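# Move fridge bottles upright onto cart tray, close fridge

## Task

Take every bottle still inside the refrigerator to the top tray of the cart and set each one standing upright there, then close the refrigerator door completely. Bottles that were already on the tray must also be upright at the end. The task fails if a glass bottle drops any real distance, if the door is swung open or shut violently, or if the robot topples or finishes leaning. Nothing counts as done if it stays in place only because the robot is holding it at the end.

## Robot and tools

ROBOT. TidyBot++: a wheeled base (0.54 m long, 0.50 m wide, 0.38 m tall) on four powered casters, carrying one seven-joint arm with a two-finger gripper. There is only this one arm. The shoulder sits 0.12 m ahead of the base centre, 0.68 m up. Cameras: base_camera (fixed on the base, facing forward) and wrist_camera (looks along the hand).

FRAMES. Base frame: origin on the floor below the base centre, x forward, y left, z up. hand_pose is reported in it: the point between the finger pads; its z axis runs out along the fingers, and the fingers close along its y axis. Odometry frame: where the base frame was when the scene began. base_odometry counts wheel rotation only, so slip shows up as travel and drift of a few cm and degrees builds up. Heading is positive to the left, -3.142 to 3.142. base_tilt is in degrees, positive when leaning forward or right.

execute_actions. Argument "actions": a list holding zero or one action. An action may contain "base", "joints", or both, plus optional "speeds"; its motions start together. "base" holds exactly one relative move, measured from where the base last reported itself: translate_m (metres, forward positive, -2 to 2), strafe_m (metres, left positive, -2 to 2), or rotate_rad (radians, counter-clockwise from above positive, -6.3 to 6.3). These are offsets, not poses. "joints" holds absolute targets by name, in radians: joint_1_rad (unbounded; turns the whole arm about vertical, positive is clockwise from above, opposite to rotate_rad), joint_2_rad shoulder -2.249 to 2.249, joint_3_rad unbounded, joint_4_rad elbow -2.579 to 2.579, joint_5_rad unbounded, joint_6_rad wrist -2.099 to 2.099, joint_7_rad unbounded (hand pointing down: positive is counter-clockwise from above; at 1.57 the fingers open toward the robot's left and right), and gripper_pos from 0 (open, about 85 mm gap) to 1 (closed, squeezing roughly 100 N per finger). Unbounded joints take the shorter path, so turn them in steps below half a revolution. "speeds" caps this action only: translate_m and strafe_m 0.05 to 0.5 m/s, rotate_rad 0.1 to 1.57 rad/s (defaults are the maxima). A base move needing over 8.667 s, or any unknown key or out-of-range number, gets the whole call refused with no motion. Keys left out may keep pushing toward earlier targets. "cameras": list of base_camera, wrist_camera or all; omitted or null means all, [] means none. An empty actions list just reports state and pictures.

wait: "seconds" from 0 to 10; nothing new is commanded; returns state and pictures. zoom_image: "camera" (base_camera or wrist_camera) and "region" [x0, y0, x1, y1] in pixels of that camera's latest full image, top-left is (0, 0), at most 504 by 504. read_manual: optional "section", only "licences"; moves nothing. finished_scene: "scene", the integer number of the current scene; ends it irreversibly and reports success, so the goal must already hold without the robot's help.

ARM GEOMETRY. Upper arm 0.42 m, forearm 0.31 m, hand 0.31 m to the hand_pose point. With joint_1_rad 0, joint_3_rad 3.14, joint_5_rad 0 (near the start) the arm moves in the vertical plane of the base x axis; angles from vertical, forward positive: upper arm = joint_2_rad, forearm = joint_2_rad - joint_4_rad, hand = that minus joint_6_rad. Reach ahead of the shoulder is the sum of length times sine, height above it the sum of length times cosine. A downward-pointing hand reaches at most about 0.94 m above the floor, only near the base. The arm begins folded, hand down, sticking out up to 0.08 m past the base front, elbow up to 1.15 m high. Closed fingertips project about 20 mm beyond the hand point.

RESULT LINES. joint_positions and hand_pose give readings; pictures lists image order. base_status and joint_status per motion: done; off_target (resting away from target, maybe still pushing); contact_stop or time_out (target dropped, holding). A blocked base may still say done after stopping short. For the gripper, done at 1 means nothing was caught; off_target means an object stopped the fingers. "joint command not followed" plus "cause:" means arm targets were withheld, usually to avoid self-collision (the gripper still moves); not_followed targets may be retried later. on_its_own shows uncommanded motion. motor_effort gives percent of maximum with the peak in brackets, and readings are noisy. ARM HIT means a hard hit on the base or arm itself. Torque faults freeze the arm for 10 s and skip the rest of the call. MOTOR HOT appears from 60 °C; at 75 °C an OVER-TEMPERATURE FAULT lets the arm sink and joints show limit_stop_at_motor_heat, so resend targets.

PRACTICE. Friction and load leave the hand a cm or two off, more when stretched or carrying; fix by sending each joint its previous command plus (wanted minus read), but never command a held-load joint to its current reading. Trust images over hand_pose. Avoid: dropping bottles, driving the base while the arm is caught on something high (tipping), pushing or pulling hard sideways with a raised hand, slamming the door, long holds that heat motors, and hitting things hard. Loose items may occasionally be nudged by outside forces. Faster robot motion is rewarded, thinking time is not counted, and the robot keeps its last command while you think.

Each tool is called after ">>>" by a JSON object that holds its "name" and its "arguments", one argument or row to a line.

## Session

>>> {"name": "execute_actions", "arguments": {
  "actions": []
}}

Scene clock: 0.00 s.
base_odometry: x=+0.000 y=+0.000 heading=+0.000 (m, m, rad; odometry frame)
base_tilt: forward=+0.3 right=+0.3 (deg)
base_status: not commanded
joint_positions: joint_1_rad=-0.023 joint_2_rad=-0.341 joint_3_rad=+3.186 joint_4_rad=-2.526 joint_5_rad=+0.025 joint_6_rad=-0.842 joint_7_rad=+1.611 gripper_pos=+0.000
joint_status: not commanded
motor_effort: joint_1_rad=-1 joint_2_rad=-3 joint_3_rad=+0 joint_4_rad=+17 joint_5_rad=-1 joint_6_rad=+3 joint_7_rad=+1 (%)
hand_pose: x=+0.2716 y=-0.0059 z=+0.5882 quat_wxyz=(+0.004, +0.998, +0.018, +0.058) (m; base frame)
pictures: base_camera, wrist_camera
Images, in order (width x height): base_camera 644x364, wrist_camera 644x476.

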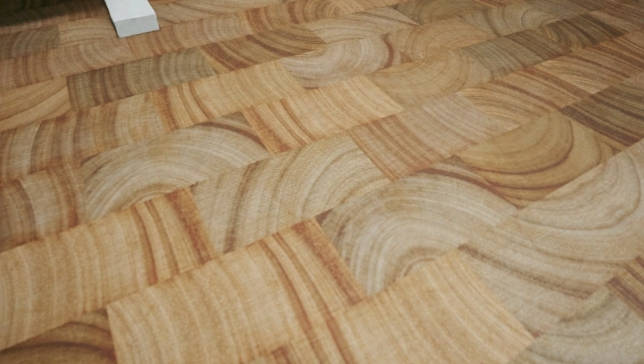

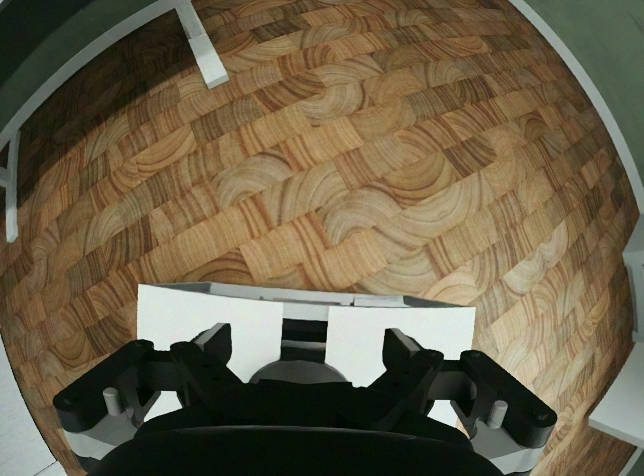

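>>> {"name": "execute_actions", "arguments": {
  "actions": [
    {"joints":{"joint_2_rad":-0.5,"joint_4_rad":-2.2,"joint_6_rad":0.0}}
  ],
  "cameras": ["wrist_camera"]
}}

>>> {"name": "execute_actions", "arguments": {
  "actions": [
    {"joints":{"joint_1_rad":-2.0}}
  ],
  "cameras": ["wrist_camera"]
}}

>>> {"name": "execute_actions", "arguments": {
  "actions": [
    {"joints":{"joint_1_rad":-4.2}}
  ],
  "cameras": ["wrist_camera"]
}}

Scene clock: 6.60 s.
base_odometry: x=+0.000 y=+0.000 heading=+0.000 (m, m, rad; odometry frame)
base_tilt: forward=+0.3 right=+0.3 (deg)
base_status: not commanded
joint_positions: joint_1_rad=-0.023 joint_2_rad=-0.487 joint_3_rad=+3.186 joint_4_rad=-2.203 joint_5_rad=+0.025 joint_6_rad=-0.032 joint_7_rad=+1.611 gripper_pos=+0.000
joint_status: all done
motor_effort: joint_1_rad=-1(0) joint_2_rad=-5(6) joint_3_rad=+0(0) joint_4_rad=+22(21) joint_5_rad=-1(1) joint_6_rad=+9(9) joint_7_rad=+1(1) (%)
hand_pose: x=+0.5400 y=-0.0114 z=+0.9530 quat_wxyz=(+0.018, +0.767, +0.012, +0.641) (m; base frame)
pictures: wrist_camera
Images, in order (width x height): wrist_camera 644x476.

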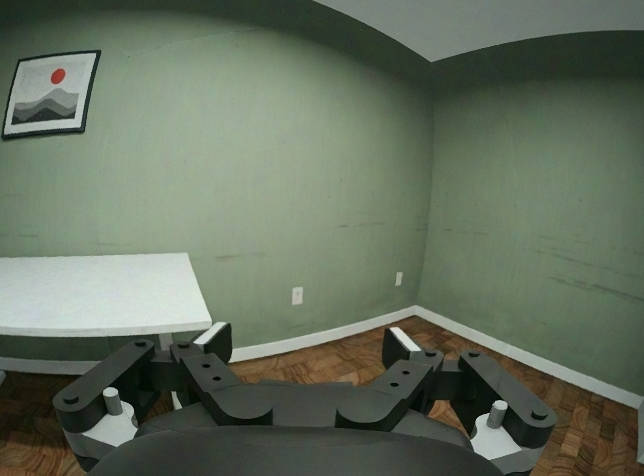

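Scene clock: 9.70 s.
base_odometry: x=+0.000 y=+0.000 heading=+0.000 (m, m, rad; odometry frame)
base_tilt: forward=+0.3 right=+0.3 (deg)
base_status: not commanded
joint_positions: joint_1_rad=-1.991 joint_2_rad=-0.487 joint_3_rad=+3.186 joint_4_rad=-2.203 joint_5_rad=+0.025 joint_6_rad=-0.032 joint_7_rad=+1.611 gripper_pos=+0.000
joint_status: all done
motor_effort: joint_1_rad=+0(0) joint_2_rad=-5(5) joint_3_rad=+0(1) joint_4_rad=+22(22) joint_5_rad=-1(1) joint_6_rad=+9(10) joint_7_rad=+1(1) (%)
hand_pose: x=-0.0332 y=+0.3927 z=+0.9530 quat_wxyz=(-0.524, +0.415, +0.645, +0.370) (m; base frame)
pictures: wrist_camera
Images, in order (width x height): wrist_camera 644x476.

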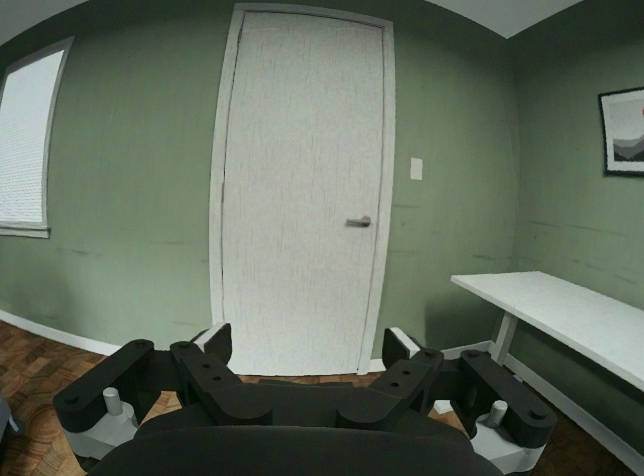

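Scene clock: 12.97 s.
base_odometry: x=+0.000 y=+0.000 heading=+0.000 (m, m, rad; odometry frame)
base_tilt: forward=+0.3 right=+0.3 (deg)
base_status: not commanded
joint_positions: joint_1_rad=-4.191 joint_2_rad=-0.487 joint_3_rad=+3.186 joint_4_rad=-2.203 joint_5_rad=+0.025 joint_6_rad=-0.032 joint_7_rad=+1.611 gripper_pos=+0.000
joint_status: all done
motor_effort: joint_1_rad=-1(1) joint_2_rad=-5(5) joint_3_rad=+0(0) joint_4_rad=+22(22) joint_5_rad=+0(1) joint_6_rad=+9(9) joint_7_rad=+0(1) (%)
hand_pose: x=-0.1089 y=-0.3542 z=+0.9530 quat_wxyz=(-0.568, -0.387, +0.663, -0.299) (m; base frame)
pictures: wrist_camera
Images, in order (width x height): wrist_camera 644x476.

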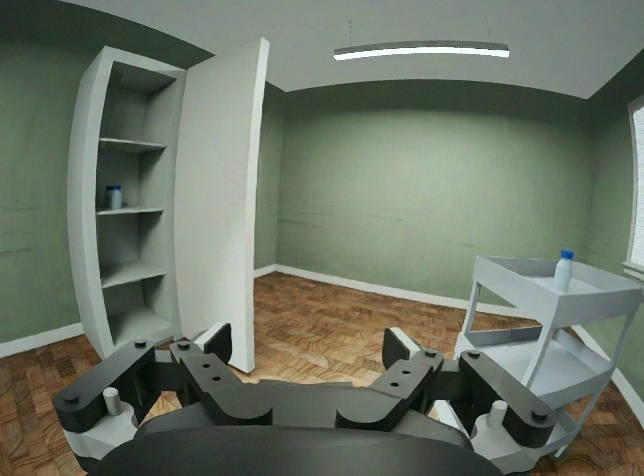

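>>> {"name": "execute_actions", "arguments": {
  "actions": [
    {"base":{"rotate_rad":-1.17},"joints":{"joint_1_rad":0.0}}
  ]
}}

>>> {"name": "execute_actions", "arguments": {
  "actions": [
    {"joints":{"joint_1_rad":0.7}}
  ]
}}

Scene clock: 26.77 s.
base_odometry: x=+0.000 y=+0.000 heading=-1.169 (m, m, rad; odometry frame)
base_tilt: forward=+0.3 right=+0.4 (deg)
base_status: done
joint_positions: joint_1_rad=-6.274 joint_2_rad=-0.487 joint_3_rad=+3.186 joint_4_rad=-2.203 joint_5_rad=+0.025 joint_6_rad=-0.032 joint_7_rad=+1.611 gripper_pos=+0.000
joint_status: all done
motor_effort: joint_1_rad=-1(1) joint_2_rad=-5(6) joint_3_rad=+0(1) joint_4_rad=+22(22) joint_5_rad=-1(1) joint_6_rad=+9(10) joint_7_rad=+1(1) (%)
hand_pose: x=+0.5394 y=-0.0250 z=+0.9530 quat_wxyz=(-0.029, -0.767, +0.001, -0.641) (m; base frame)
pictures: base_camera, wrist_camera
Images, in order (width x height): base_camera 644x364, wrist_camera 644x476.

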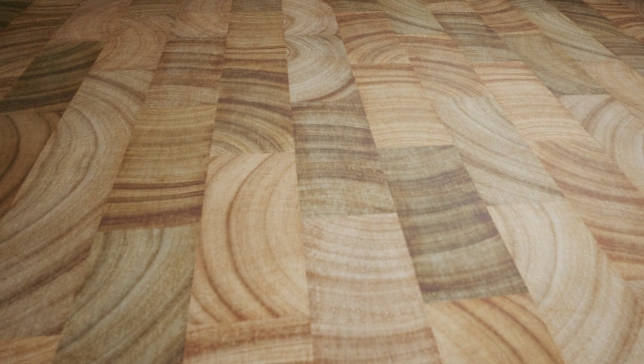

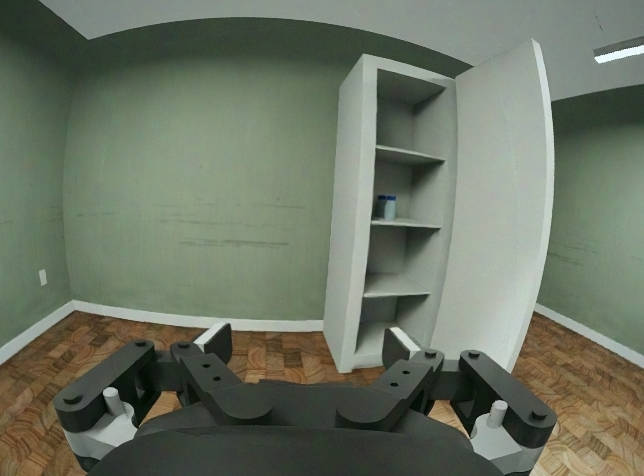

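Scene clock: 28.73 s.
base_odometry: x=+0.000 y=+0.000 heading=-1.169 (m, m, rad; odometry frame)
base_tilt: forward=+0.3 right=+0.3 (deg)
base_status: not commanded
joint_positions: joint_1_rad=-5.593 joint_2_rad=-0.487 joint_3_rad=+3.186 joint_4_rad=-2.203 joint_5_rad=+0.025 joint_6_rad=-0.032 joint_7_rad=+1.611 gripper_pos=+0.000
joint_status: all done
motor_effort: joint_1_rad=+0(1) joint_2_rad=-5(5) joint_3_rad=+0(0) joint_4_rad=+22(22) joint_5_rad=-1(1) joint_6_rad=+9(9) joint_7_rad=+1(1) (%)
hand_pose: x=+0.4298 y=-0.2842 z=+0.9530 quat_wxyz=(-0.241, -0.723, +0.257, -0.594) (m; base frame)
pictures: base_camera, wrist_camera
Images, in order (width x height): base_camera 644x364, wrist_camera 644x476.

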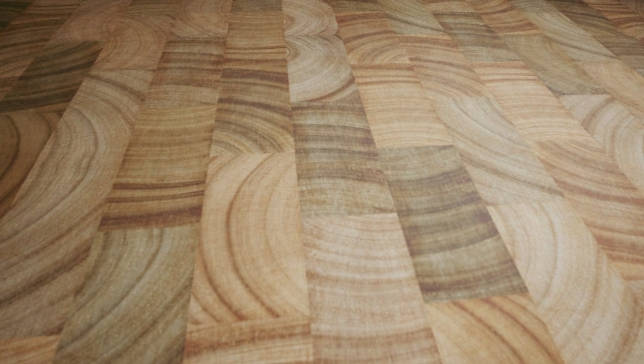

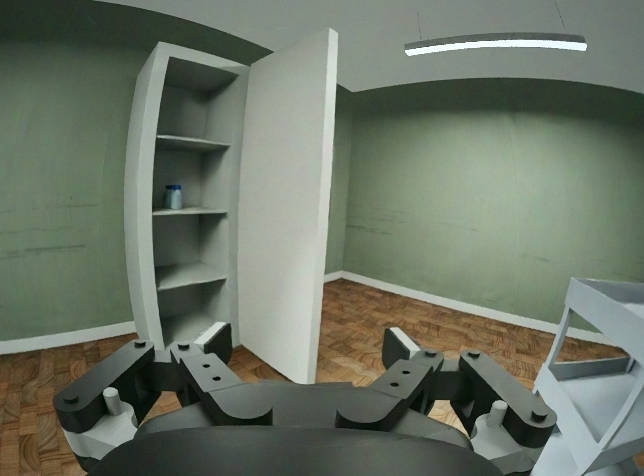

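>>> {"name": "execute_actions", "arguments": {
  "actions": [
    {"base":{"rotate_rad":0.09},"joints":{"joint_1_rad":0.0,"joint_2_rad":0,"joint_4_rad":-2.1,"joint_6_rad":0.53}}
  ],
  "cameras": []
}}

>>> {"name": "execute_actions", "arguments": {
  "actions": [
    {"base":{"translate_m":0.25}}
  ],
  "cameras": ["wrist_camera"]
}}

>>> {"name": "execute_actions", "arguments": {
  "actions": [
    {"base":{"strafe_m":-0.4}}
  ]
}}

Scene clock: 40.33 s.
base_odometry: x=+0.000 y=+0.000 heading=-1.080 (m, m, rad; odometry frame)
base_tilt: forward=+0.3 right=+0.3 (deg)
base_status: done
joint_positions: joint_1_rad=-6.276 joint_2_rad=-0.015 joint_3_rad=+3.186 joint_4_rad=-2.116 joint_5_rad=+0.025 joint_6_rad=+0.485 joint_7_rad=+1.611 gripper_pos=+0.000
joint_status: all done
motor_effort: joint_1_rad=+0(1) joint_2_rad=-20(21) joint_3_rad=+0(2) joint_4_rad=+19(22) joint_5_rad=-1(1) joint_6_rad=+9(10) joint_7_rad=+0(1) (%)
hand_pose: x=+0.6948 y=-0.0249 z=+0.9292 quat_wxyz=(-0.035, -0.723, -0.008, -0.690) (m; base frame)
pictures: none
No camera images: the call's "cameras" was empty. Leave "cameras" out to get every camera's image.

Scene clock: 42.13 s.
base_odometry: x=+0.118 y=-0.221 heading=-1.081 (m, m, rad; odometry frame)
base_tilt: forward=+0.3 right=+0.3 (deg)
base_status: done
joint_positions: joint_1_rad=-6.276 joint_2_rad=-0.006 joint_3_rad=+3.186 joint_4_rad=-2.111 joint_5_rad=+0.025 joint_6_rad=+0.487 joint_7_rad=+1.611 gripper_pos=+0.000
joint_status: not commanded
motor_effort: joint_1_rad=+0(1) joint_2_rad=-21(23) joint_3_rad=+0(1) joint_4_rad=+20(20) joint_5_rad=-1(1) joint_6_rad=+9(10) joint_7_rad=+1(0) (%)
hand_pose: x=+0.6980 y=-0.0249 z=+0.9278 quat_wxyz=(-0.035, -0.724, -0.008, -0.689) (m; base frame)
pictures: wrist_camera
Images, in order (width x height): wrist_camera 644x476.

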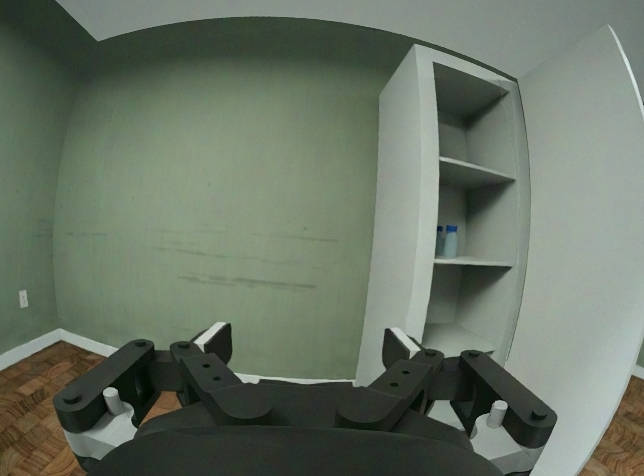

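Scene clock: 44.30 s.
base_odometry: x=-0.235 y=-0.409 heading=-1.080 (m, m, rad; odometry frame)
base_tilt: forward=+0.3 right=+0.3 (deg)
base_status: done
joint_positions: joint_1_rad=-6.278 joint_2_rad=-0.006 joint_3_rad=+3.188 joint_4_rad=-2.111 joint_5_rad=+0.025 joint_6_rad=+0.487 joint_7_rad=+1.611 gripper_pos=+0.000
joint_status: not commanded
motor_effort: joint_1_rad=+0(3) joint_2_rad=-21(22) joint_3_rad=+0(3) joint_4_rad=+20(20) joint_5_rad=-1(2) joint_6_rad=+9(10) joint_7_rad=+0(1) (%)
hand_pose: x=+0.6981 y=-0.0254 z=+0.9279 quat_wxyz=(-0.035, -0.724, -0.007, -0.689) (m; base frame)
pictures: base_camera, wrist_camera
Images, in order (width x height): base_camera 644x364, wrist_camera 644x476.

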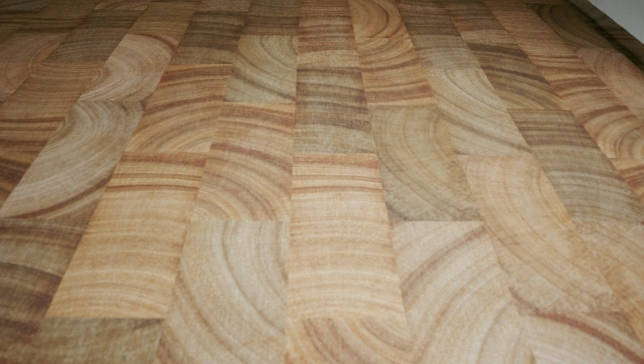

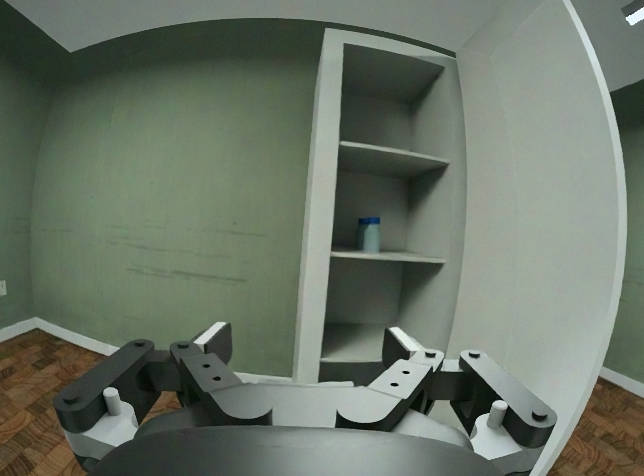

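>>> {"name": "execute_actions", "arguments": {
  "actions": [
    {"base":{"strafe_m":-0.15}}
  ],
  "cameras": []
}}

>>> {"name": "execute_actions", "arguments": {
  "actions": [
    {"base":{"translate_m":0.4}}
  ]
}}

Scene clock: 52.30 s.
base_odometry: x=-0.367 y=-0.480 heading=-1.080 (m, m, rad; odometry frame)
base_tilt: forward=+0.3 right=+0.4 (deg)
base_status: done
joint_positions: joint_1_rad=-6.279 joint_2_rad=-0.006 joint_3_rad=+3.189 joint_4_rad=-2.111 joint_5_rad=+0.025 joint_6_rad=+0.487 joint_7_rad=+1.611 gripper_pos=+0.000
joint_status: not commanded
motor_effort: joint_1_rad=+0(2) joint_2_rad=-21(23) joint_3_rad=+0(3) joint_4_rad=+20(20) joint_5_rad=+0(0) joint_6_rad=+9(10) joint_7_rad=+0(1) (%)
hand_pose: x=+0.6981 y=-0.0253 z=+0.9279 quat_wxyz=(-0.035, -0.724, -0.008, -0.689) (m; base frame)
pictures: none
No camera images: the call's "cameras" was empty. Leave "cameras" out to get every camera's image.

Scene clock: 54.47 s.
base_odometry: x=-0.179 y=-0.833 heading=-1.080 (m, m, rad; odometry frame)
base_tilt: forward=+0.3 right=+0.3 (deg)
base_status: done
joint_positions: joint_1_rad=-6.279 joint_2_rad=-0.001 joint_3_rad=+3.189 joint_4_rad=-2.109 joint_5_rad=+0.025 joint_6_rad=+0.488 joint_7_rad=+1.611 gripper_pos=+0.000
joint_status: not commanded
motor_effort: joint_1_rad=+0(0) joint_2_rad=-21(25) joint_3_rad=+0(0) joint_4_rad=+20(21) joint_5_rad=+0(1) joint_6_rad=+9(10) joint_7_rad=+1(1) (%)
hand_pose: x=+0.6996 y=-0.0253 z=+0.9267 quat_wxyz=(-0.035, -0.724, -0.008, -0.689) (m; base frame)
pictures: base_camera, wrist_camera
Images, in order (width x height): base_camera 644x364, wrist_camera 644x476.

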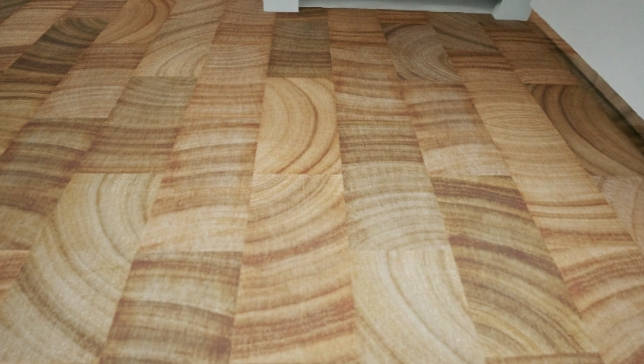

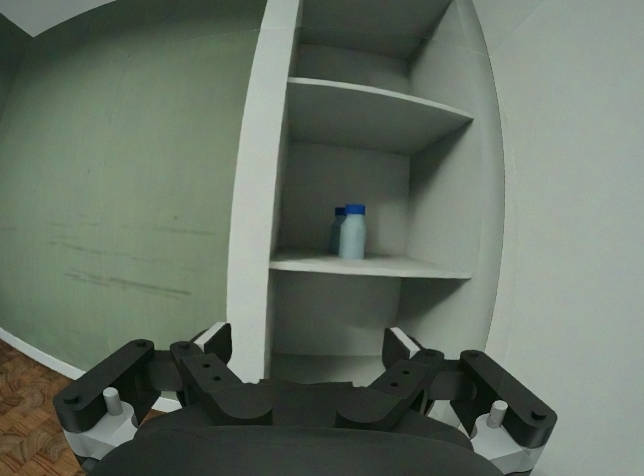

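>>> {"name": "execute_actions", "arguments": {
  "actions": [
    {"base":{"strafe_m":-0.09},"joints":{"joint_4_rad":-1.9,"joint_6_rad":0.39,"joint_1_rad":0.02}}
  ],
  "cameras": []
}}

>>> {"name": "execute_actions", "arguments": {
  "actions": [
    {"base":{"translate_m":0.3},"speeds":{"translate_m":0.25}}
  ]
}}

Scene clock: 69.33 s.
base_odometry: x=-0.258 y=-0.876 heading=-1.080 (m, m, rad; odometry frame)
base_tilt: forward=+0.3 right=+0.3 (deg)
base_status: done
joint_positions: joint_1_rad=-6.265 joint_2_rad=-0.001 joint_3_rad=+3.190 joint_4_rad=-1.908 joint_5_rad=+0.025 joint_6_rad=+0.436 joint_7_rad=+1.611 gripper_pos=+0.000
joint_status: all done
motor_effort: joint_1_rad=+0(2) joint_2_rad=-23(23) joint_3_rad=+0(2) joint_4_rad=+21(21) joint_5_rad=+0(1) joint_6_rad=+9(11) joint_7_rad=+1(1) (%)
hand_pose: x=+0.7245 y=-0.0357 z=+1.0297 quat_wxyz=(-0.044, -0.671, -0.003, -0.740) (m; base frame)
pictures: none
No camera images: the call's "cameras" was empty. Leave "cameras" out to get every camera's image.

Scene clock: 71.40 s.
base_odometry: x=-0.117 y=-1.141 heading=-1.081 (m, m, rad; odometry frame)
base_tilt: forward=+0.3 right=+0.3 (deg)
base_status: done
joint_positions: joint_1_rad=-6.265 joint_2_rad=-0.001 joint_3_rad=+3.190 joint_4_rad=-1.908 joint_5_rad=+0.025 joint_6_rad=+0.433 joint_7_rad=+1.611 gripper_pos=+0.000
joint_status: not commanded
motor_effort: joint_1_rad=+0(0) joint_2_rad=-22(26) joint_3_rad=+0(0) joint_4_rad=+21(23) joint_5_rad=-1(2) joint_6_rad=+9(10) joint_7_rad=+1(1) (%)
hand_pose: x=+0.7246 y=-0.0357 z=+1.0293 quat_wxyz=(-0.044, -0.672, -0.003, -0.739) (m; base frame)
pictures: base_camera, wrist_camera
Images, in order (width x height): base_camera 644x364, wrist_camera 644x476.

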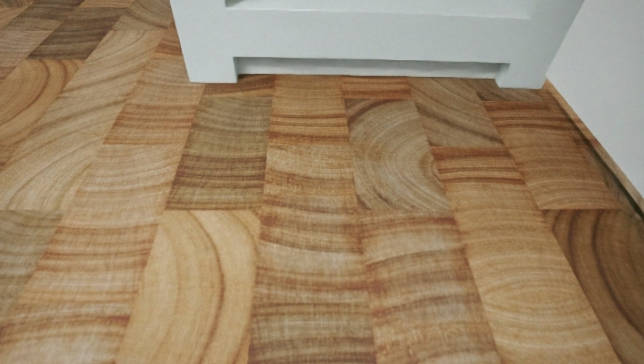

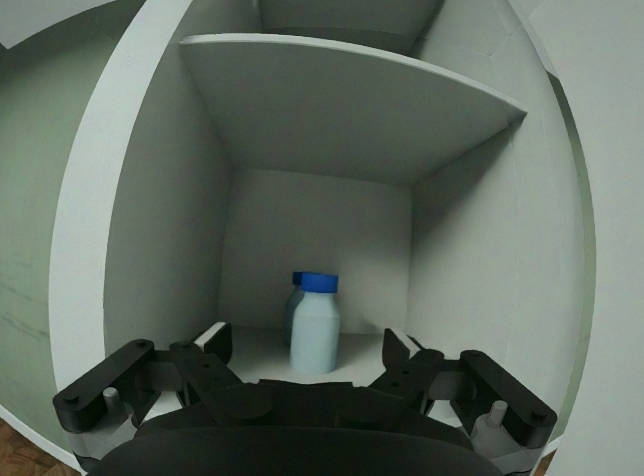

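>>> {"name": "execute_actions", "arguments": {
  "actions": [
    {"base":{"translate_m":0.12},"speeds":{"translate_m":0.15},"joints":{"joint_4_rad":-1.98,"joint_6_rad":0.34}}
  ]
}}

Scene clock: 96.83 s.
base_odometry: x=-0.061 y=-1.247 heading=-1.081 (m, m, rad; odometry frame)
base_tilt: forward=+0.3 right=+0.3 (deg)
base_status: done
joint_positions: joint_1_rad=-6.265 joint_2_rad=-0.001 joint_3_rad=+3.190 joint_4_rad=-1.975 joint_5_rad=+0.025 joint_6_rad=+0.380 joint_7_rad=+1.611 gripper_pos=+0.000
joint_status: all done
motor_effort: joint_1_rad=+0(2) joint_2_rad=-22(25) joint_3_rad=+0(2) joint_4_rad=+21(22) joint_5_rad=+0(1) joint_6_rad=+9(10) joint_7_rad=+1(1) (%)
hand_pose: x=+0.7186 y=-0.0357 z=+0.9717 quat_wxyz=(-0.042, -0.715, -0.002, -0.697) (m; base frame)
pictures: base_camera, wrist_camera
Images, in order (width x height): base_camera 644x364, wrist_camera 644x476.

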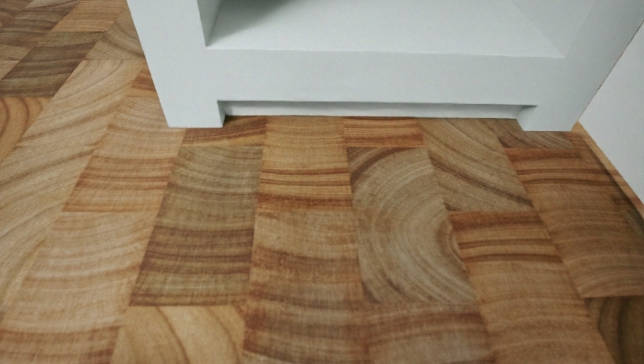

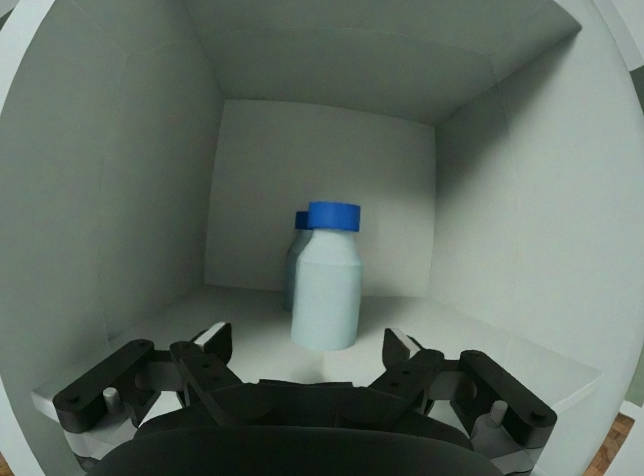

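>>> {"name": "execute_actions", "arguments": {
  "actions": [
    {"base":{"strafe_m":-0.02}}
  ],
  "cameras": []
}}

>>> {"name": "execute_actions", "arguments": {
  "actions": [
    {"base":{"translate_m":0.09},"speeds":{"translate_m":0.1}}
  ]
}}

Scene clock: 101.90 s.
base_odometry: x=-0.078 y=-1.256 heading=-1.081 (m, m, rad; odometry frame)
base_tilt: forward=+0.3 right=+0.3 (deg)
base_status: done
joint_positions: joint_1_rad=-6.262 joint_2_rad=-0.001 joint_3_rad=+3.189 joint_4_rad=-1.975 joint_5_rad=+0.025 joint_6_rad=+0.380 joint_7_rad=+1.611 gripper_pos=+0.000
joint_status: not commanded
motor_effort: joint_1_rad=+0(2) joint_2_rad=-22(24) joint_3_rad=+0(2) joint_4_rad=+20(21) joint_5_rad=-1(1) joint_6_rad=+10(10) joint_7_rad=+0(0) (%)
hand_pose: x=+0.7185 y=-0.0372 z=+0.9717 quat_wxyz=(-0.043, -0.715, -0.001, -0.697) (m; base frame)
pictures: none
No camera images: the call's "cameras" was empty. Leave "cameras" out to get every camera's image.

Scene clock: 103.37 s.
base_odometry: x=-0.036 y=-1.336 heading=-1.081 (m, m, rad; odometry frame)
base_tilt: forward=+0.3 right=+0.4 (deg)
base_status: done
joint_positions: joint_1_rad=-6.262 joint_2_rad=-0.001 joint_3_rad=+3.189 joint_4_rad=-1.975 joint_5_rad=+0.025 joint_6_rad=+0.380 joint_7_rad=+1.611 gripper_pos=+0.000
joint_status: not commanded
motor_effort: joint_1_rad=+0(2) joint_2_rad=-22(25) joint_3_rad=+0(1) joint_4_rad=+20(22) joint_5_rad=-1(2) joint_6_rad=+9(11) joint_7_rad=+1(1) (%)
hand_pose: x=+0.7184 y=-0.0372 z=+0.9718 quat_wxyz=(-0.043, -0.715, -0.001, -0.697) (m; base frame)
pictures: base_camera, wrist_camera
Images, in order (width x height): base_camera 644x364, wrist_camera 644x476.

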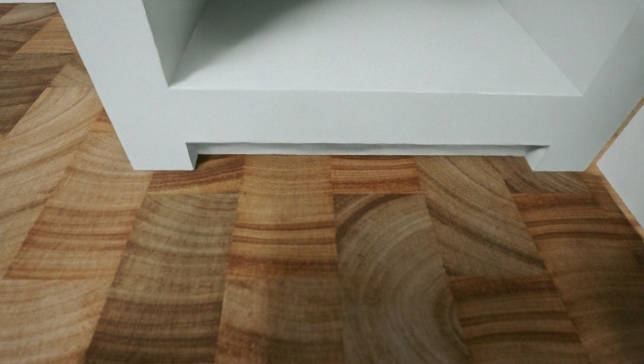

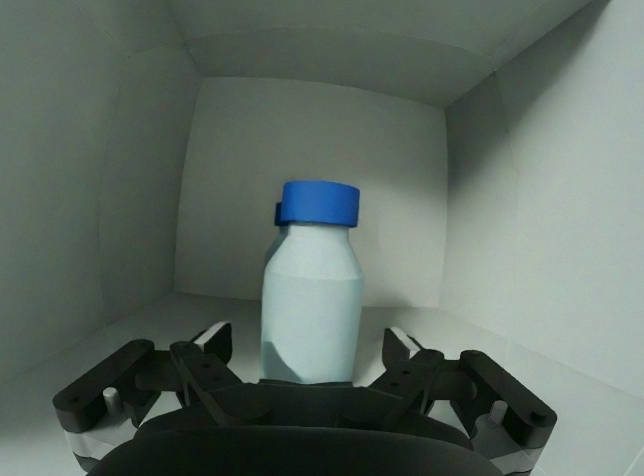

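>>> {"name": "execute_actions", "arguments": {
  "actions": [
    {"base":{"translate_m":0.055},"speeds":{"translate_m":0.07}}
  ],
  "cameras": ["wrist_camera"]
}}

>>> {"name": "execute_actions", "arguments": {
  "actions": [
    {"joints":{"gripper_pos":1}}
  ],
  "cameras": ["wrist_camera"]
}}

Scene clock: 108.87 s.
base_odometry: x=-0.010 y=-1.385 heading=-1.081 (m, m, rad; odometry frame)
base_tilt: forward=+0.3 right=+0.4 (deg)
base_status: done
joint_positions: joint_1_rad=-6.262 joint_2_rad=-0.001 joint_3_rad=+3.189 joint_4_rad=-1.975 joint_5_rad=+0.025 joint_6_rad=+0.380 joint_7_rad=+1.611 gripper_pos=+0.000
joint_status: not commanded
motor_effort: joint_1_rad=+0(2) joint_2_rad=-22(25) joint_3_rad=+0(2) joint_4_rad=+21(21) joint_5_rad=-1(1) joint_6_rad=+9(9) joint_7_rad=+1(0) (%)
hand_pose: x=+0.7184 y=-0.0372 z=+0.9718 quat_wxyz=(-0.043, -0.715, -0.001, -0.697) (m; base frame)
pictures: wrist_camera
Images, in order (width x height): wrist_camera 644x476.

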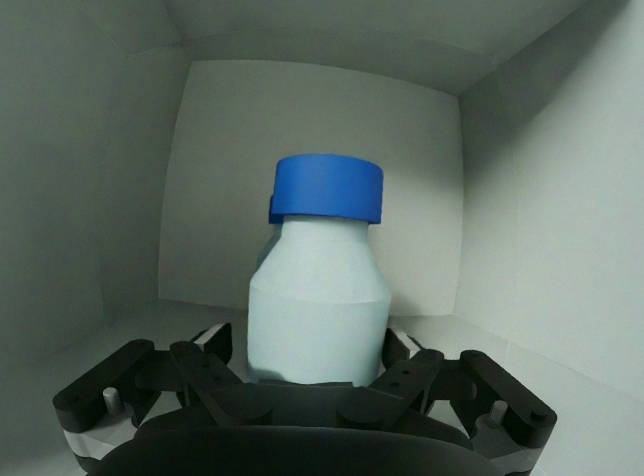

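Scene clock: 109.97 s.
base_odometry: x=-0.010 y=-1.385 heading=-1.081 (m, m, rad; odometry frame)
base_tilt: forward=+0.3 right=+0.4 (deg)
base_status: not commanded
joint_positions: joint_1_rad=-6.261 joint_2_rad=-0.001 joint_3_rad=+3.190 joint_4_rad=-1.975 joint_5_rad=+0.025 joint_6_rad=+0.380 joint_7_rad=+1.611 gripper_pos=+0.240
joint_status: gripper_pos off_target (ended at +0.240, target +1.000)
motor_effort: joint_1_rad=-1(3) joint_2_rad=-22(22) joint_3_rad=-1(3) joint_4_rad=+21(21) joint_5_rad=+0(0) joint_6_rad=+9(9) joint_7_rad=+1(1) (%)
hand_pose: x=+0.7182 y=-0.0380 z=+0.9721 quat_wxyz=(-0.043, -0.715, -0.001, -0.697) (m; base frame)
pictures: wrist_camera
Images, in order (width x height): wrist_camera 644x476.

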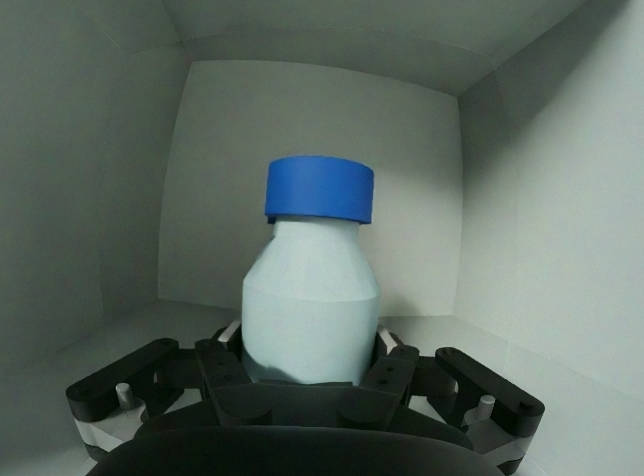

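>>> {"name": "execute_actions", "arguments": {
  "actions": [
    {"joints":{"joint_4_rad":-1.9,"joint_6_rad":0.26}}
  ],
  "cameras": ["wrist_camera"]
}}

>>> {"name": "execute_actions", "arguments": {
  "actions": [
    {"base":{"translate_m":-0.75},"speeds":{"translate_m":0.3}}
  ],
  "cameras": ["wrist_camera"]
}}

>>> {"name": "execute_actions", "arguments": {
  "actions": [
    {"base":{"strafe_m":0.2},"joints":{"joint_2_rad":-0.45,"joint_4_rad":-2.15,"joint_6_rad":0.05}}
  ],
  "cameras": []
}}

>>> {"name": "execute_actions", "arguments": {
  "actions": [
    {"base":{"rotate_rad":-1.57},"speeds":{"rotate_rad":0.7}}
  ]
}}

Scene clock: 121.57 s.
base_odometry: x=-0.010 y=-1.385 heading=-1.081 (m, m, rad; odometry frame)
base_tilt: forward=+0.3 right=+0.4 (deg)
base_status: not commanded
joint_positions: joint_1_rad=-6.261 joint_2_rad=-0.001 joint_3_rad=+3.190 joint_4_rad=-1.926 joint_5_rad=+0.025 joint_6_rad=+0.290 joint_7_rad=+1.611 gripper_pos=+0.240
joint_status: all done
motor_effort: joint_1_rad=+0(0) joint_2_rad=-24(24) joint_3_rad=+0(0) joint_4_rad=+23(24) joint_5_rad=-1(0) joint_6_rad=+11(11) joint_7_rad=+1(1) (%)
hand_pose: x=+0.7234 y=-0.0390 z=+0.9737 quat_wxyz=(-0.043, -0.729, +0.000, -0.683) (m; base frame)
pictures: wrist_camera
Images, in order (width x height): wrist_camera 644x476.

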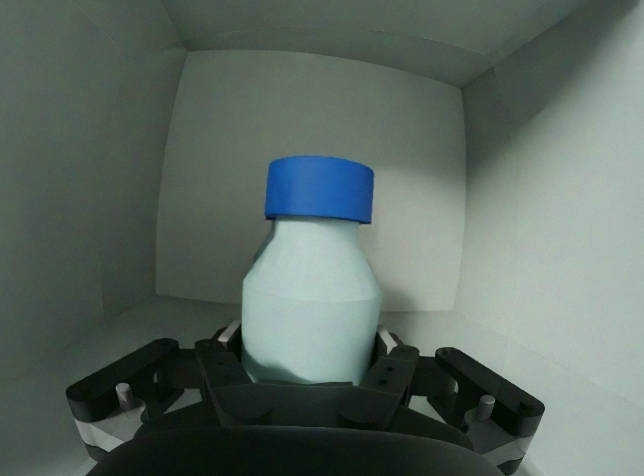

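Scene clock: 125.10 s.
base_odometry: x=-0.363 y=-0.723 heading=-1.081 (m, m, rad; odometry frame)
base_tilt: forward=+0.4 right=+0.4 (deg)
base_status: done
joint_positions: joint_1_rad=-6.261 joint_2_rad=+0.014 joint_3_rad=+3.189 joint_4_rad=-1.917 joint_5_rad=+0.025 joint_6_rad=+0.275 joint_7_rad=+1.611 gripper_pos=+0.240
joint_status: not commanded
motor_effort: joint_1_rad=-1(2) joint_2_rad=-28(29) joint_3_rad=+0(3) joint_4_rad=+25(26) joint_5_rad=-1(1) joint_6_rad=+13(14) joint_7_rad=+1(1) (%)
hand_pose: x=+0.7285 y=-0.0387 z=+0.9653 quat_wxyz=(-0.043, -0.737, -0.001, -0.675) (m; base frame)
pictures: wrist_camera
Images, in order (width x height): wrist_camera 644x476.

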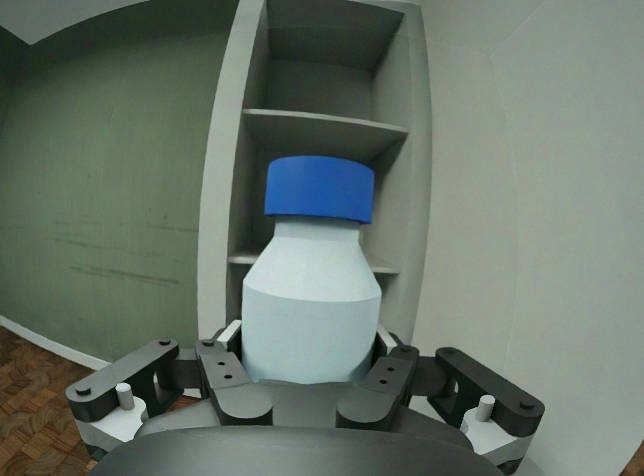

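Scene clock: 126.77 s.
base_odometry: x=-0.187 y=-0.629 heading=-1.081 (m, m, rad; odometry frame)
base_tilt: forward=+0.3 right=+0.3 (deg)
base_status: done
joint_positions: joint_1_rad=-6.264 joint_2_rad=-0.422 joint_3_rad=+3.183 joint_4_rad=-2.161 joint_5_rad=+0.025 joint_6_rad=+0.066 joint_7_rad=+1.611 gripper_pos=+0.240
joint_status: all done
motor_effort: joint_1_rad=+0(4) joint_2_rad=-11(29) joint_3_rad=+0(3) joint_4_rad=+27(27) joint_5_rad=-1(1) joint_6_rad=+14(15) joint_7_rad=+0(1) (%)
hand_pose: x=+0.5659 y=-0.0289 z=+0.9810 quat_wxyz=(-0.034, -0.743, +0.002, -0.669) (m; base frame)
pictures: none
No camera images: the call's "cameras" was empty. Leave "cameras" out to get every camera's image.

Scene clock: 129.80 s.
base_odometry: x=-0.187 y=-0.629 heading=-2.650 (m, m, rad; odometry frame)
base_tilt: forward=+0.3 right=+0.3 (deg)
base_status: done
joint_positions: joint_1_rad=-6.264 joint_2_rad=-0.422 joint_3_rad=+3.186 joint_4_rad=-2.161 joint_5_rad=+0.025 joint_6_rad=+0.066 joint_7_rad=+1.611 gripper_pos=+0.240
joint_status: not commanded
motor_effort: joint_1_rad=+0(1) joint_2_rad=-11(13) joint_3_rad=+0(2) joint_4_rad=+26(27) joint_5_rad=-1(1) joint_6_rad=+13(13) joint_7_rad=+1(0) (%)
hand_pose: x=+0.5658 y=-0.0303 z=+0.9808 quat_wxyz=(-0.034, -0.743, +0.004, -0.669) (m; base frame)
pictures: base_camera, wrist_camera
Images, in order (width x height): base_camera 644x364, wrist_camera 644x476.

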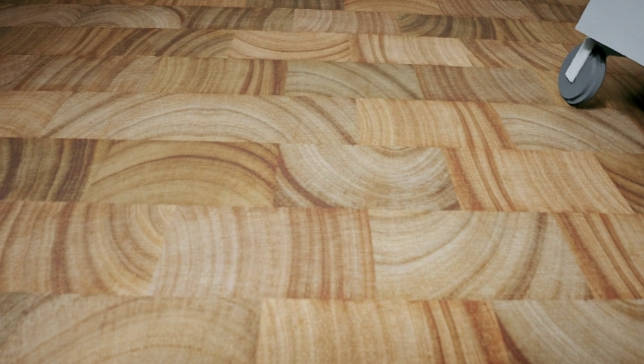

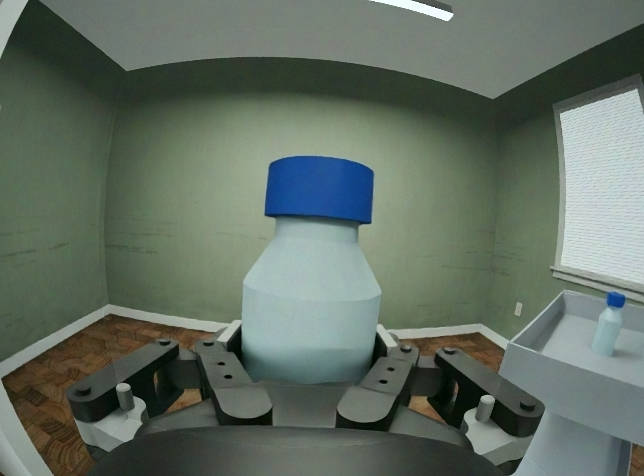

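>>> {"name": "execute_actions", "arguments": {
  "actions": [
    {"base":{"rotate_rad":-0.6},"speeds":{"rotate_rad":0.6},"joints":{"joint_2_rad":-0.55,"joint_4_rad":-2.05,"joint_6_rad":0.0}}
  ]
}}

Scene clock: 137.70 s.
base_odometry: x=-0.187 y=-0.629 heading=+3.034 (m, m, rad; odometry frame)
base_tilt: forward=+0.3 right=+0.3 (deg)
base_status: done
joint_positions: joint_1_rad=-6.264 joint_2_rad=-0.524 joint_3_rad=+3.186 joint_4_rad=-2.078 joint_5_rad=+0.025 joint_6_rad=+0.018 joint_7_rad=+1.611 gripper_pos=+0.240
joint_status: all done
motor_effort: joint_1_rad=+0(1) joint_2_rad=-7(14) joint_3_rad=+0(2) joint_4_rad=+27(29) joint_5_rad=-1(1) joint_6_rad=+14(15) joint_7_rad=+1(1) (%)
hand_pose: x=+0.5335 y=-0.0308 z=+1.0620 quat_wxyz=(-0.036, -0.695, +0.005, -0.718) (m; base frame)
pictures: base_camera, wrist_camera
Images, in order (width x height): base_camera 644x364, wrist_camera 644x476.

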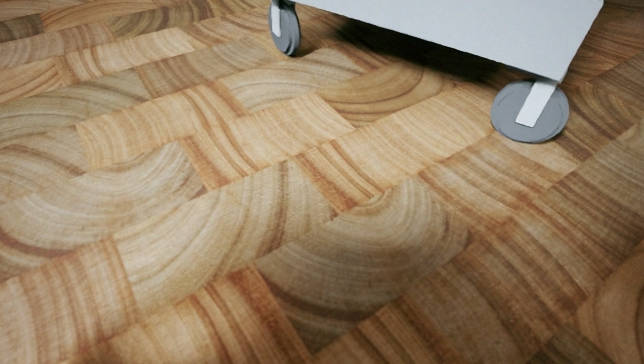

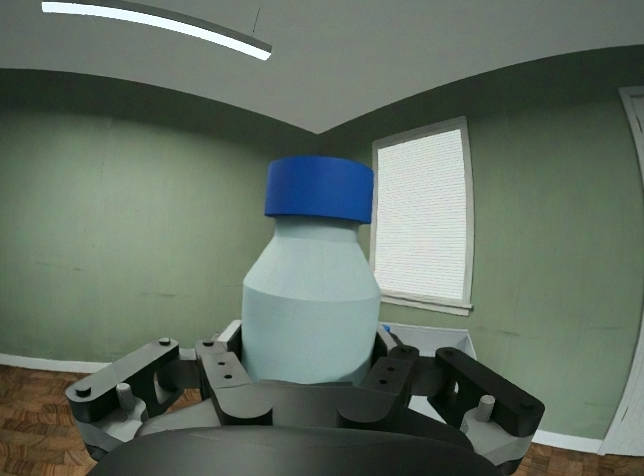

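>>> {"name": "execute_actions", "arguments": {
  "actions": [
    {"base":{"rotate_rad":-0.6},"speeds":{"rotate_rad":0.6}}
  ],
  "cameras": []
}}

>>> {"name": "execute_actions", "arguments": {
  "actions": [
    {"base":{"strafe_m":0.1},"joints":{"joint_6_rad":-0.3}}
  ]
}}

Scene clock: 143.43 s.
base_odometry: x=-0.187 y=-0.629 heading=+2.434 (m, m, rad; odometry frame)
base_tilt: forward=+0.4 right=+0.3 (deg)
base_status: done
joint_positions: joint_1_rad=-6.264 joint_2_rad=-0.524 joint_3_rad=+3.186 joint_4_rad=-2.078 joint_5_rad=+0.025 joint_6_rad=+0.017 joint_7_rad=+1.611 gripper_pos=+0.240
joint_status: not commanded
motor_effort: joint_1_rad=+0(1) joint_2_rad=-8(8) joint_3_rad=+0(2) joint_4_rad=+27(27) joint_5_rad=+0(1) joint_6_rad=+14(13) joint_7_rad=+0(1) (%)
hand_pose: x=+0.5335 y=-0.0309 z=+1.0619 quat_wxyz=(-0.036, -0.695, +0.005, -0.718) (m; base frame)
pictures: none
No camera images: the call's "cameras" was empty. Leave "cameras" out to get every camera's image.

Scene clock: 144.70 s.
base_odometry: x=-0.252 y=-0.705 heading=+2.433 (m, m, rad; odometry frame)
base_tilt: forward=+0.3 right=+0.3 (deg)
base_status: done
joint_positions: joint_1_rad=-6.264 joint_2_rad=-0.524 joint_3_rad=+3.183 joint_4_rad=-2.082 joint_5_rad=+0.025 joint_6_rad=-0.309 joint_7_rad=+1.611 gripper_pos=+0.240
joint_status: all done
motor_effort: joint_1_rad=-1(0) joint_2_rad=-7(9) joint_3_rad=+0(3) joint_4_rad=+27(30) joint_5_rad=-1(0) joint_6_rad=+13(16) joint_7_rad=+1(1) (%)
hand_pose: x=+0.5200 y=-0.0289 z=+0.9594 quat_wxyz=(-0.030, -0.804, +0.005, -0.594) (m; base frame)
pictures: base_camera, wrist_camera
Images, in order (width x height): base_camera 644x364, wrist_camera 644x476.

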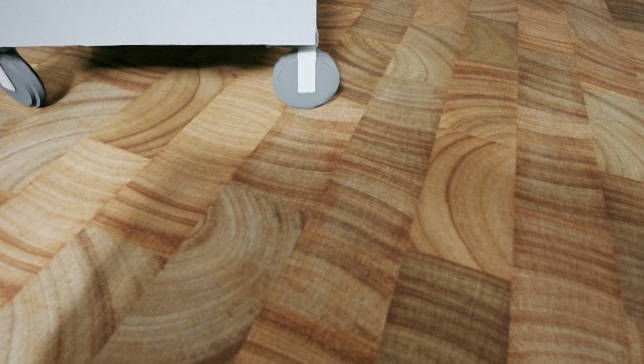

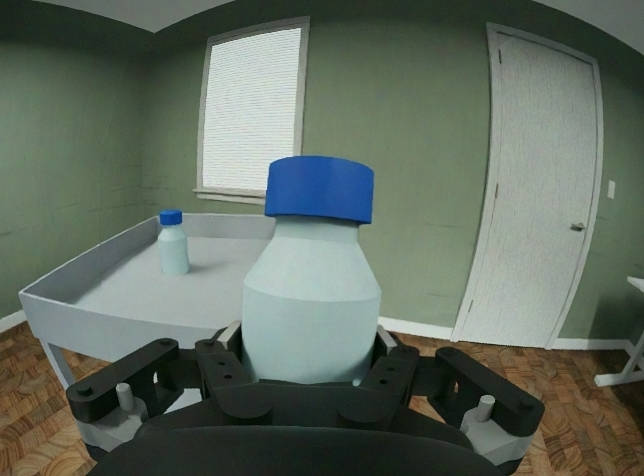

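>>> {"name": "execute_actions", "arguments": {
  "actions": [
    {"base":{"strafe_m":0.15},"joints":{"joint_2_rad":-0.1,"joint_4_rad":-1.9,"joint_6_rad":0.2}}
  ],
  "cameras": []
}}

>>> {"name": "execute_actions", "arguments": {
  "actions": [
    {"joints":{"joint_2_rad":0.05,"joint_4_rad":-1.88,"joint_6_rad":0.28}}
  ]
}}

>>> {"name": "execute_actions", "arguments": {
  "actions": [
    {"base":{"translate_m":0.15},"speeds":{"translate_m":0.15}}
  ]
}}

Scene clock: 155.80 s.
base_odometry: x=-0.350 y=-0.818 heading=+2.432 (m, m, rad; odometry frame)
base_tilt: forward=+0.3 right=+0.3 (deg)
base_status: done
joint_positions: joint_1_rad=-6.264 joint_2_rad=-0.080 joint_3_rad=+3.181 joint_4_rad=-1.942 joint_5_rad=+0.025 joint_6_rad=+0.126 joint_7_rad=+1.611 gripper_pos=+0.240
joint_status: joint_4_rad off_target (ended at -1.942, target -1.900); joint_6_rad off_target (ended at +0.126, target +0.200); the others done
motor_effort: joint_1_rad=+0(1) joint_2_rad=-24(27) joint_3_rad=+0(2) joint_4_rad=+26(27) joint_5_rad=-1(0) joint_6_rad=+13(13) joint_7_rad=+0(1) (%)
hand_pose: x=+0.6931 y=-0.0324 z=+0.9596 quat_wxyz=(-0.038, -0.763, -0.002, -0.645) (m; base frame)
pictures: none
No camera images: the call's "cameras" was empty. Leave "cameras" out to get every camera's image.

Scene clock: 156.93 s.
base_odometry: x=-0.350 y=-0.818 heading=+2.432 (m, m, rad; odometry frame)
base_tilt: forward=+0.3 right=+0.3 (deg)
base_status: not commanded
joint_positions: joint_1_rad=-6.264 joint_2_rad=+0.075 joint_3_rad=+3.181 joint_4_rad=-1.917 joint_5_rad=+0.025 joint_6_rad=+0.206 joint_7_rad=+1.611 gripper_pos=+0.240
joint_status: joint_6_rad off_target (ended at +0.206, target +0.280); the others done
motor_effort: joint_1_rad=+0(0) joint_2_rad=-29(32) joint_3_rad=+0(1) joint_4_rad=+25(26) joint_5_rad=+0(1) joint_6_rad=+13(14) joint_7_rad=+1(1) (%)
hand_pose: x=+0.7411 y=-0.0330 z=+0.9062 quat_wxyz=(-0.038, -0.779, -0.005, -0.626) (m; base frame)
pictures: base_camera, wrist_camera
Images, in order (width x height): base_camera 644x364, wrist_camera 644x476.

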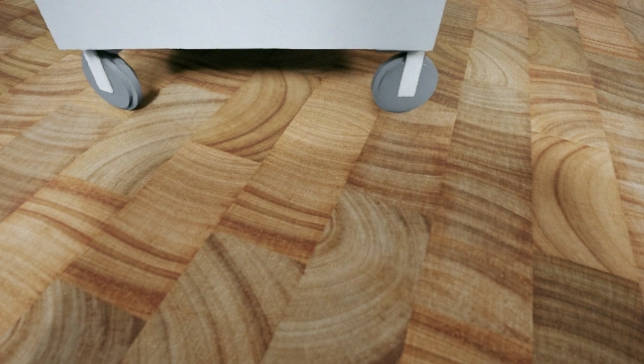

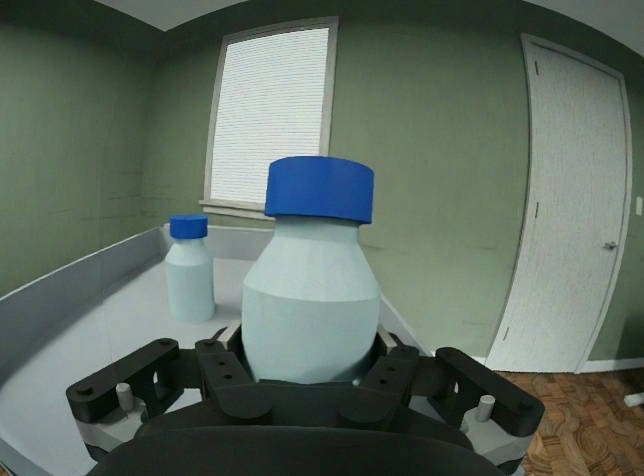

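Scene clock: 158.60 s.
base_odometry: x=-0.464 y=-0.721 heading=+2.433 (m, m, rad; odometry frame)
base_tilt: forward=+0.3 right=+0.3 (deg)
base_status: done
joint_positions: joint_1_rad=-6.264 joint_2_rad=+0.076 joint_3_rad=+3.181 joint_4_rad=-1.916 joint_5_rad=+0.025 joint_6_rad=+0.208 joint_7_rad=+1.611 gripper_pos=+0.240
joint_status: not commanded
motor_effort: joint_1_rad=+0(2) joint_2_rad=-30(33) joint_3_rad=+0(2) joint_4_rad=+25(26) joint_5_rad=+0(1) joint_6_rad=+14(14) joint_7_rad=+1(0) (%)
hand_pose: x=+0.7417 y=-0.0330 z=+0.9071 quat_wxyz=(-0.038, -0.778, -0.005, -0.627) (m; base frame)
pictures: base_camera, wrist_camera
Images, in order (width x height): base_camera 644x364, wrist_camera 644x476.

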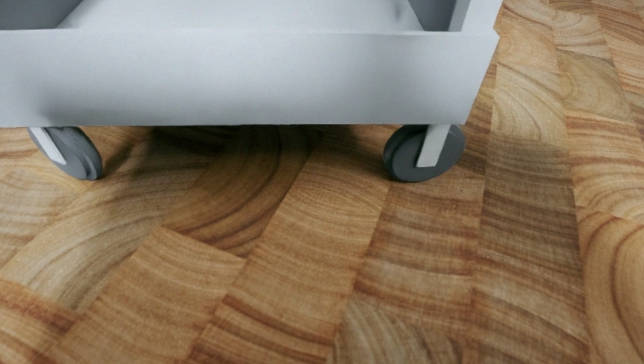

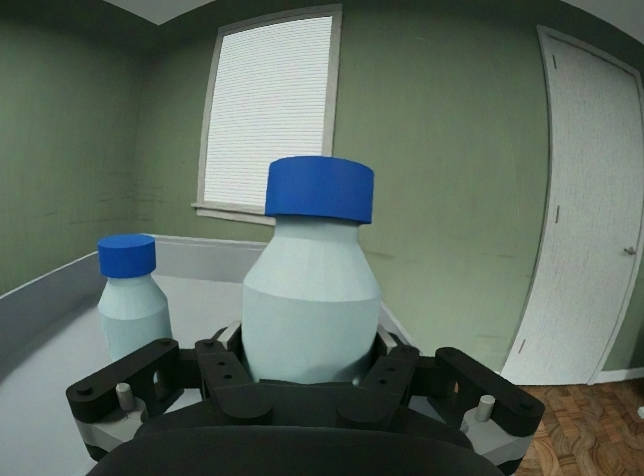

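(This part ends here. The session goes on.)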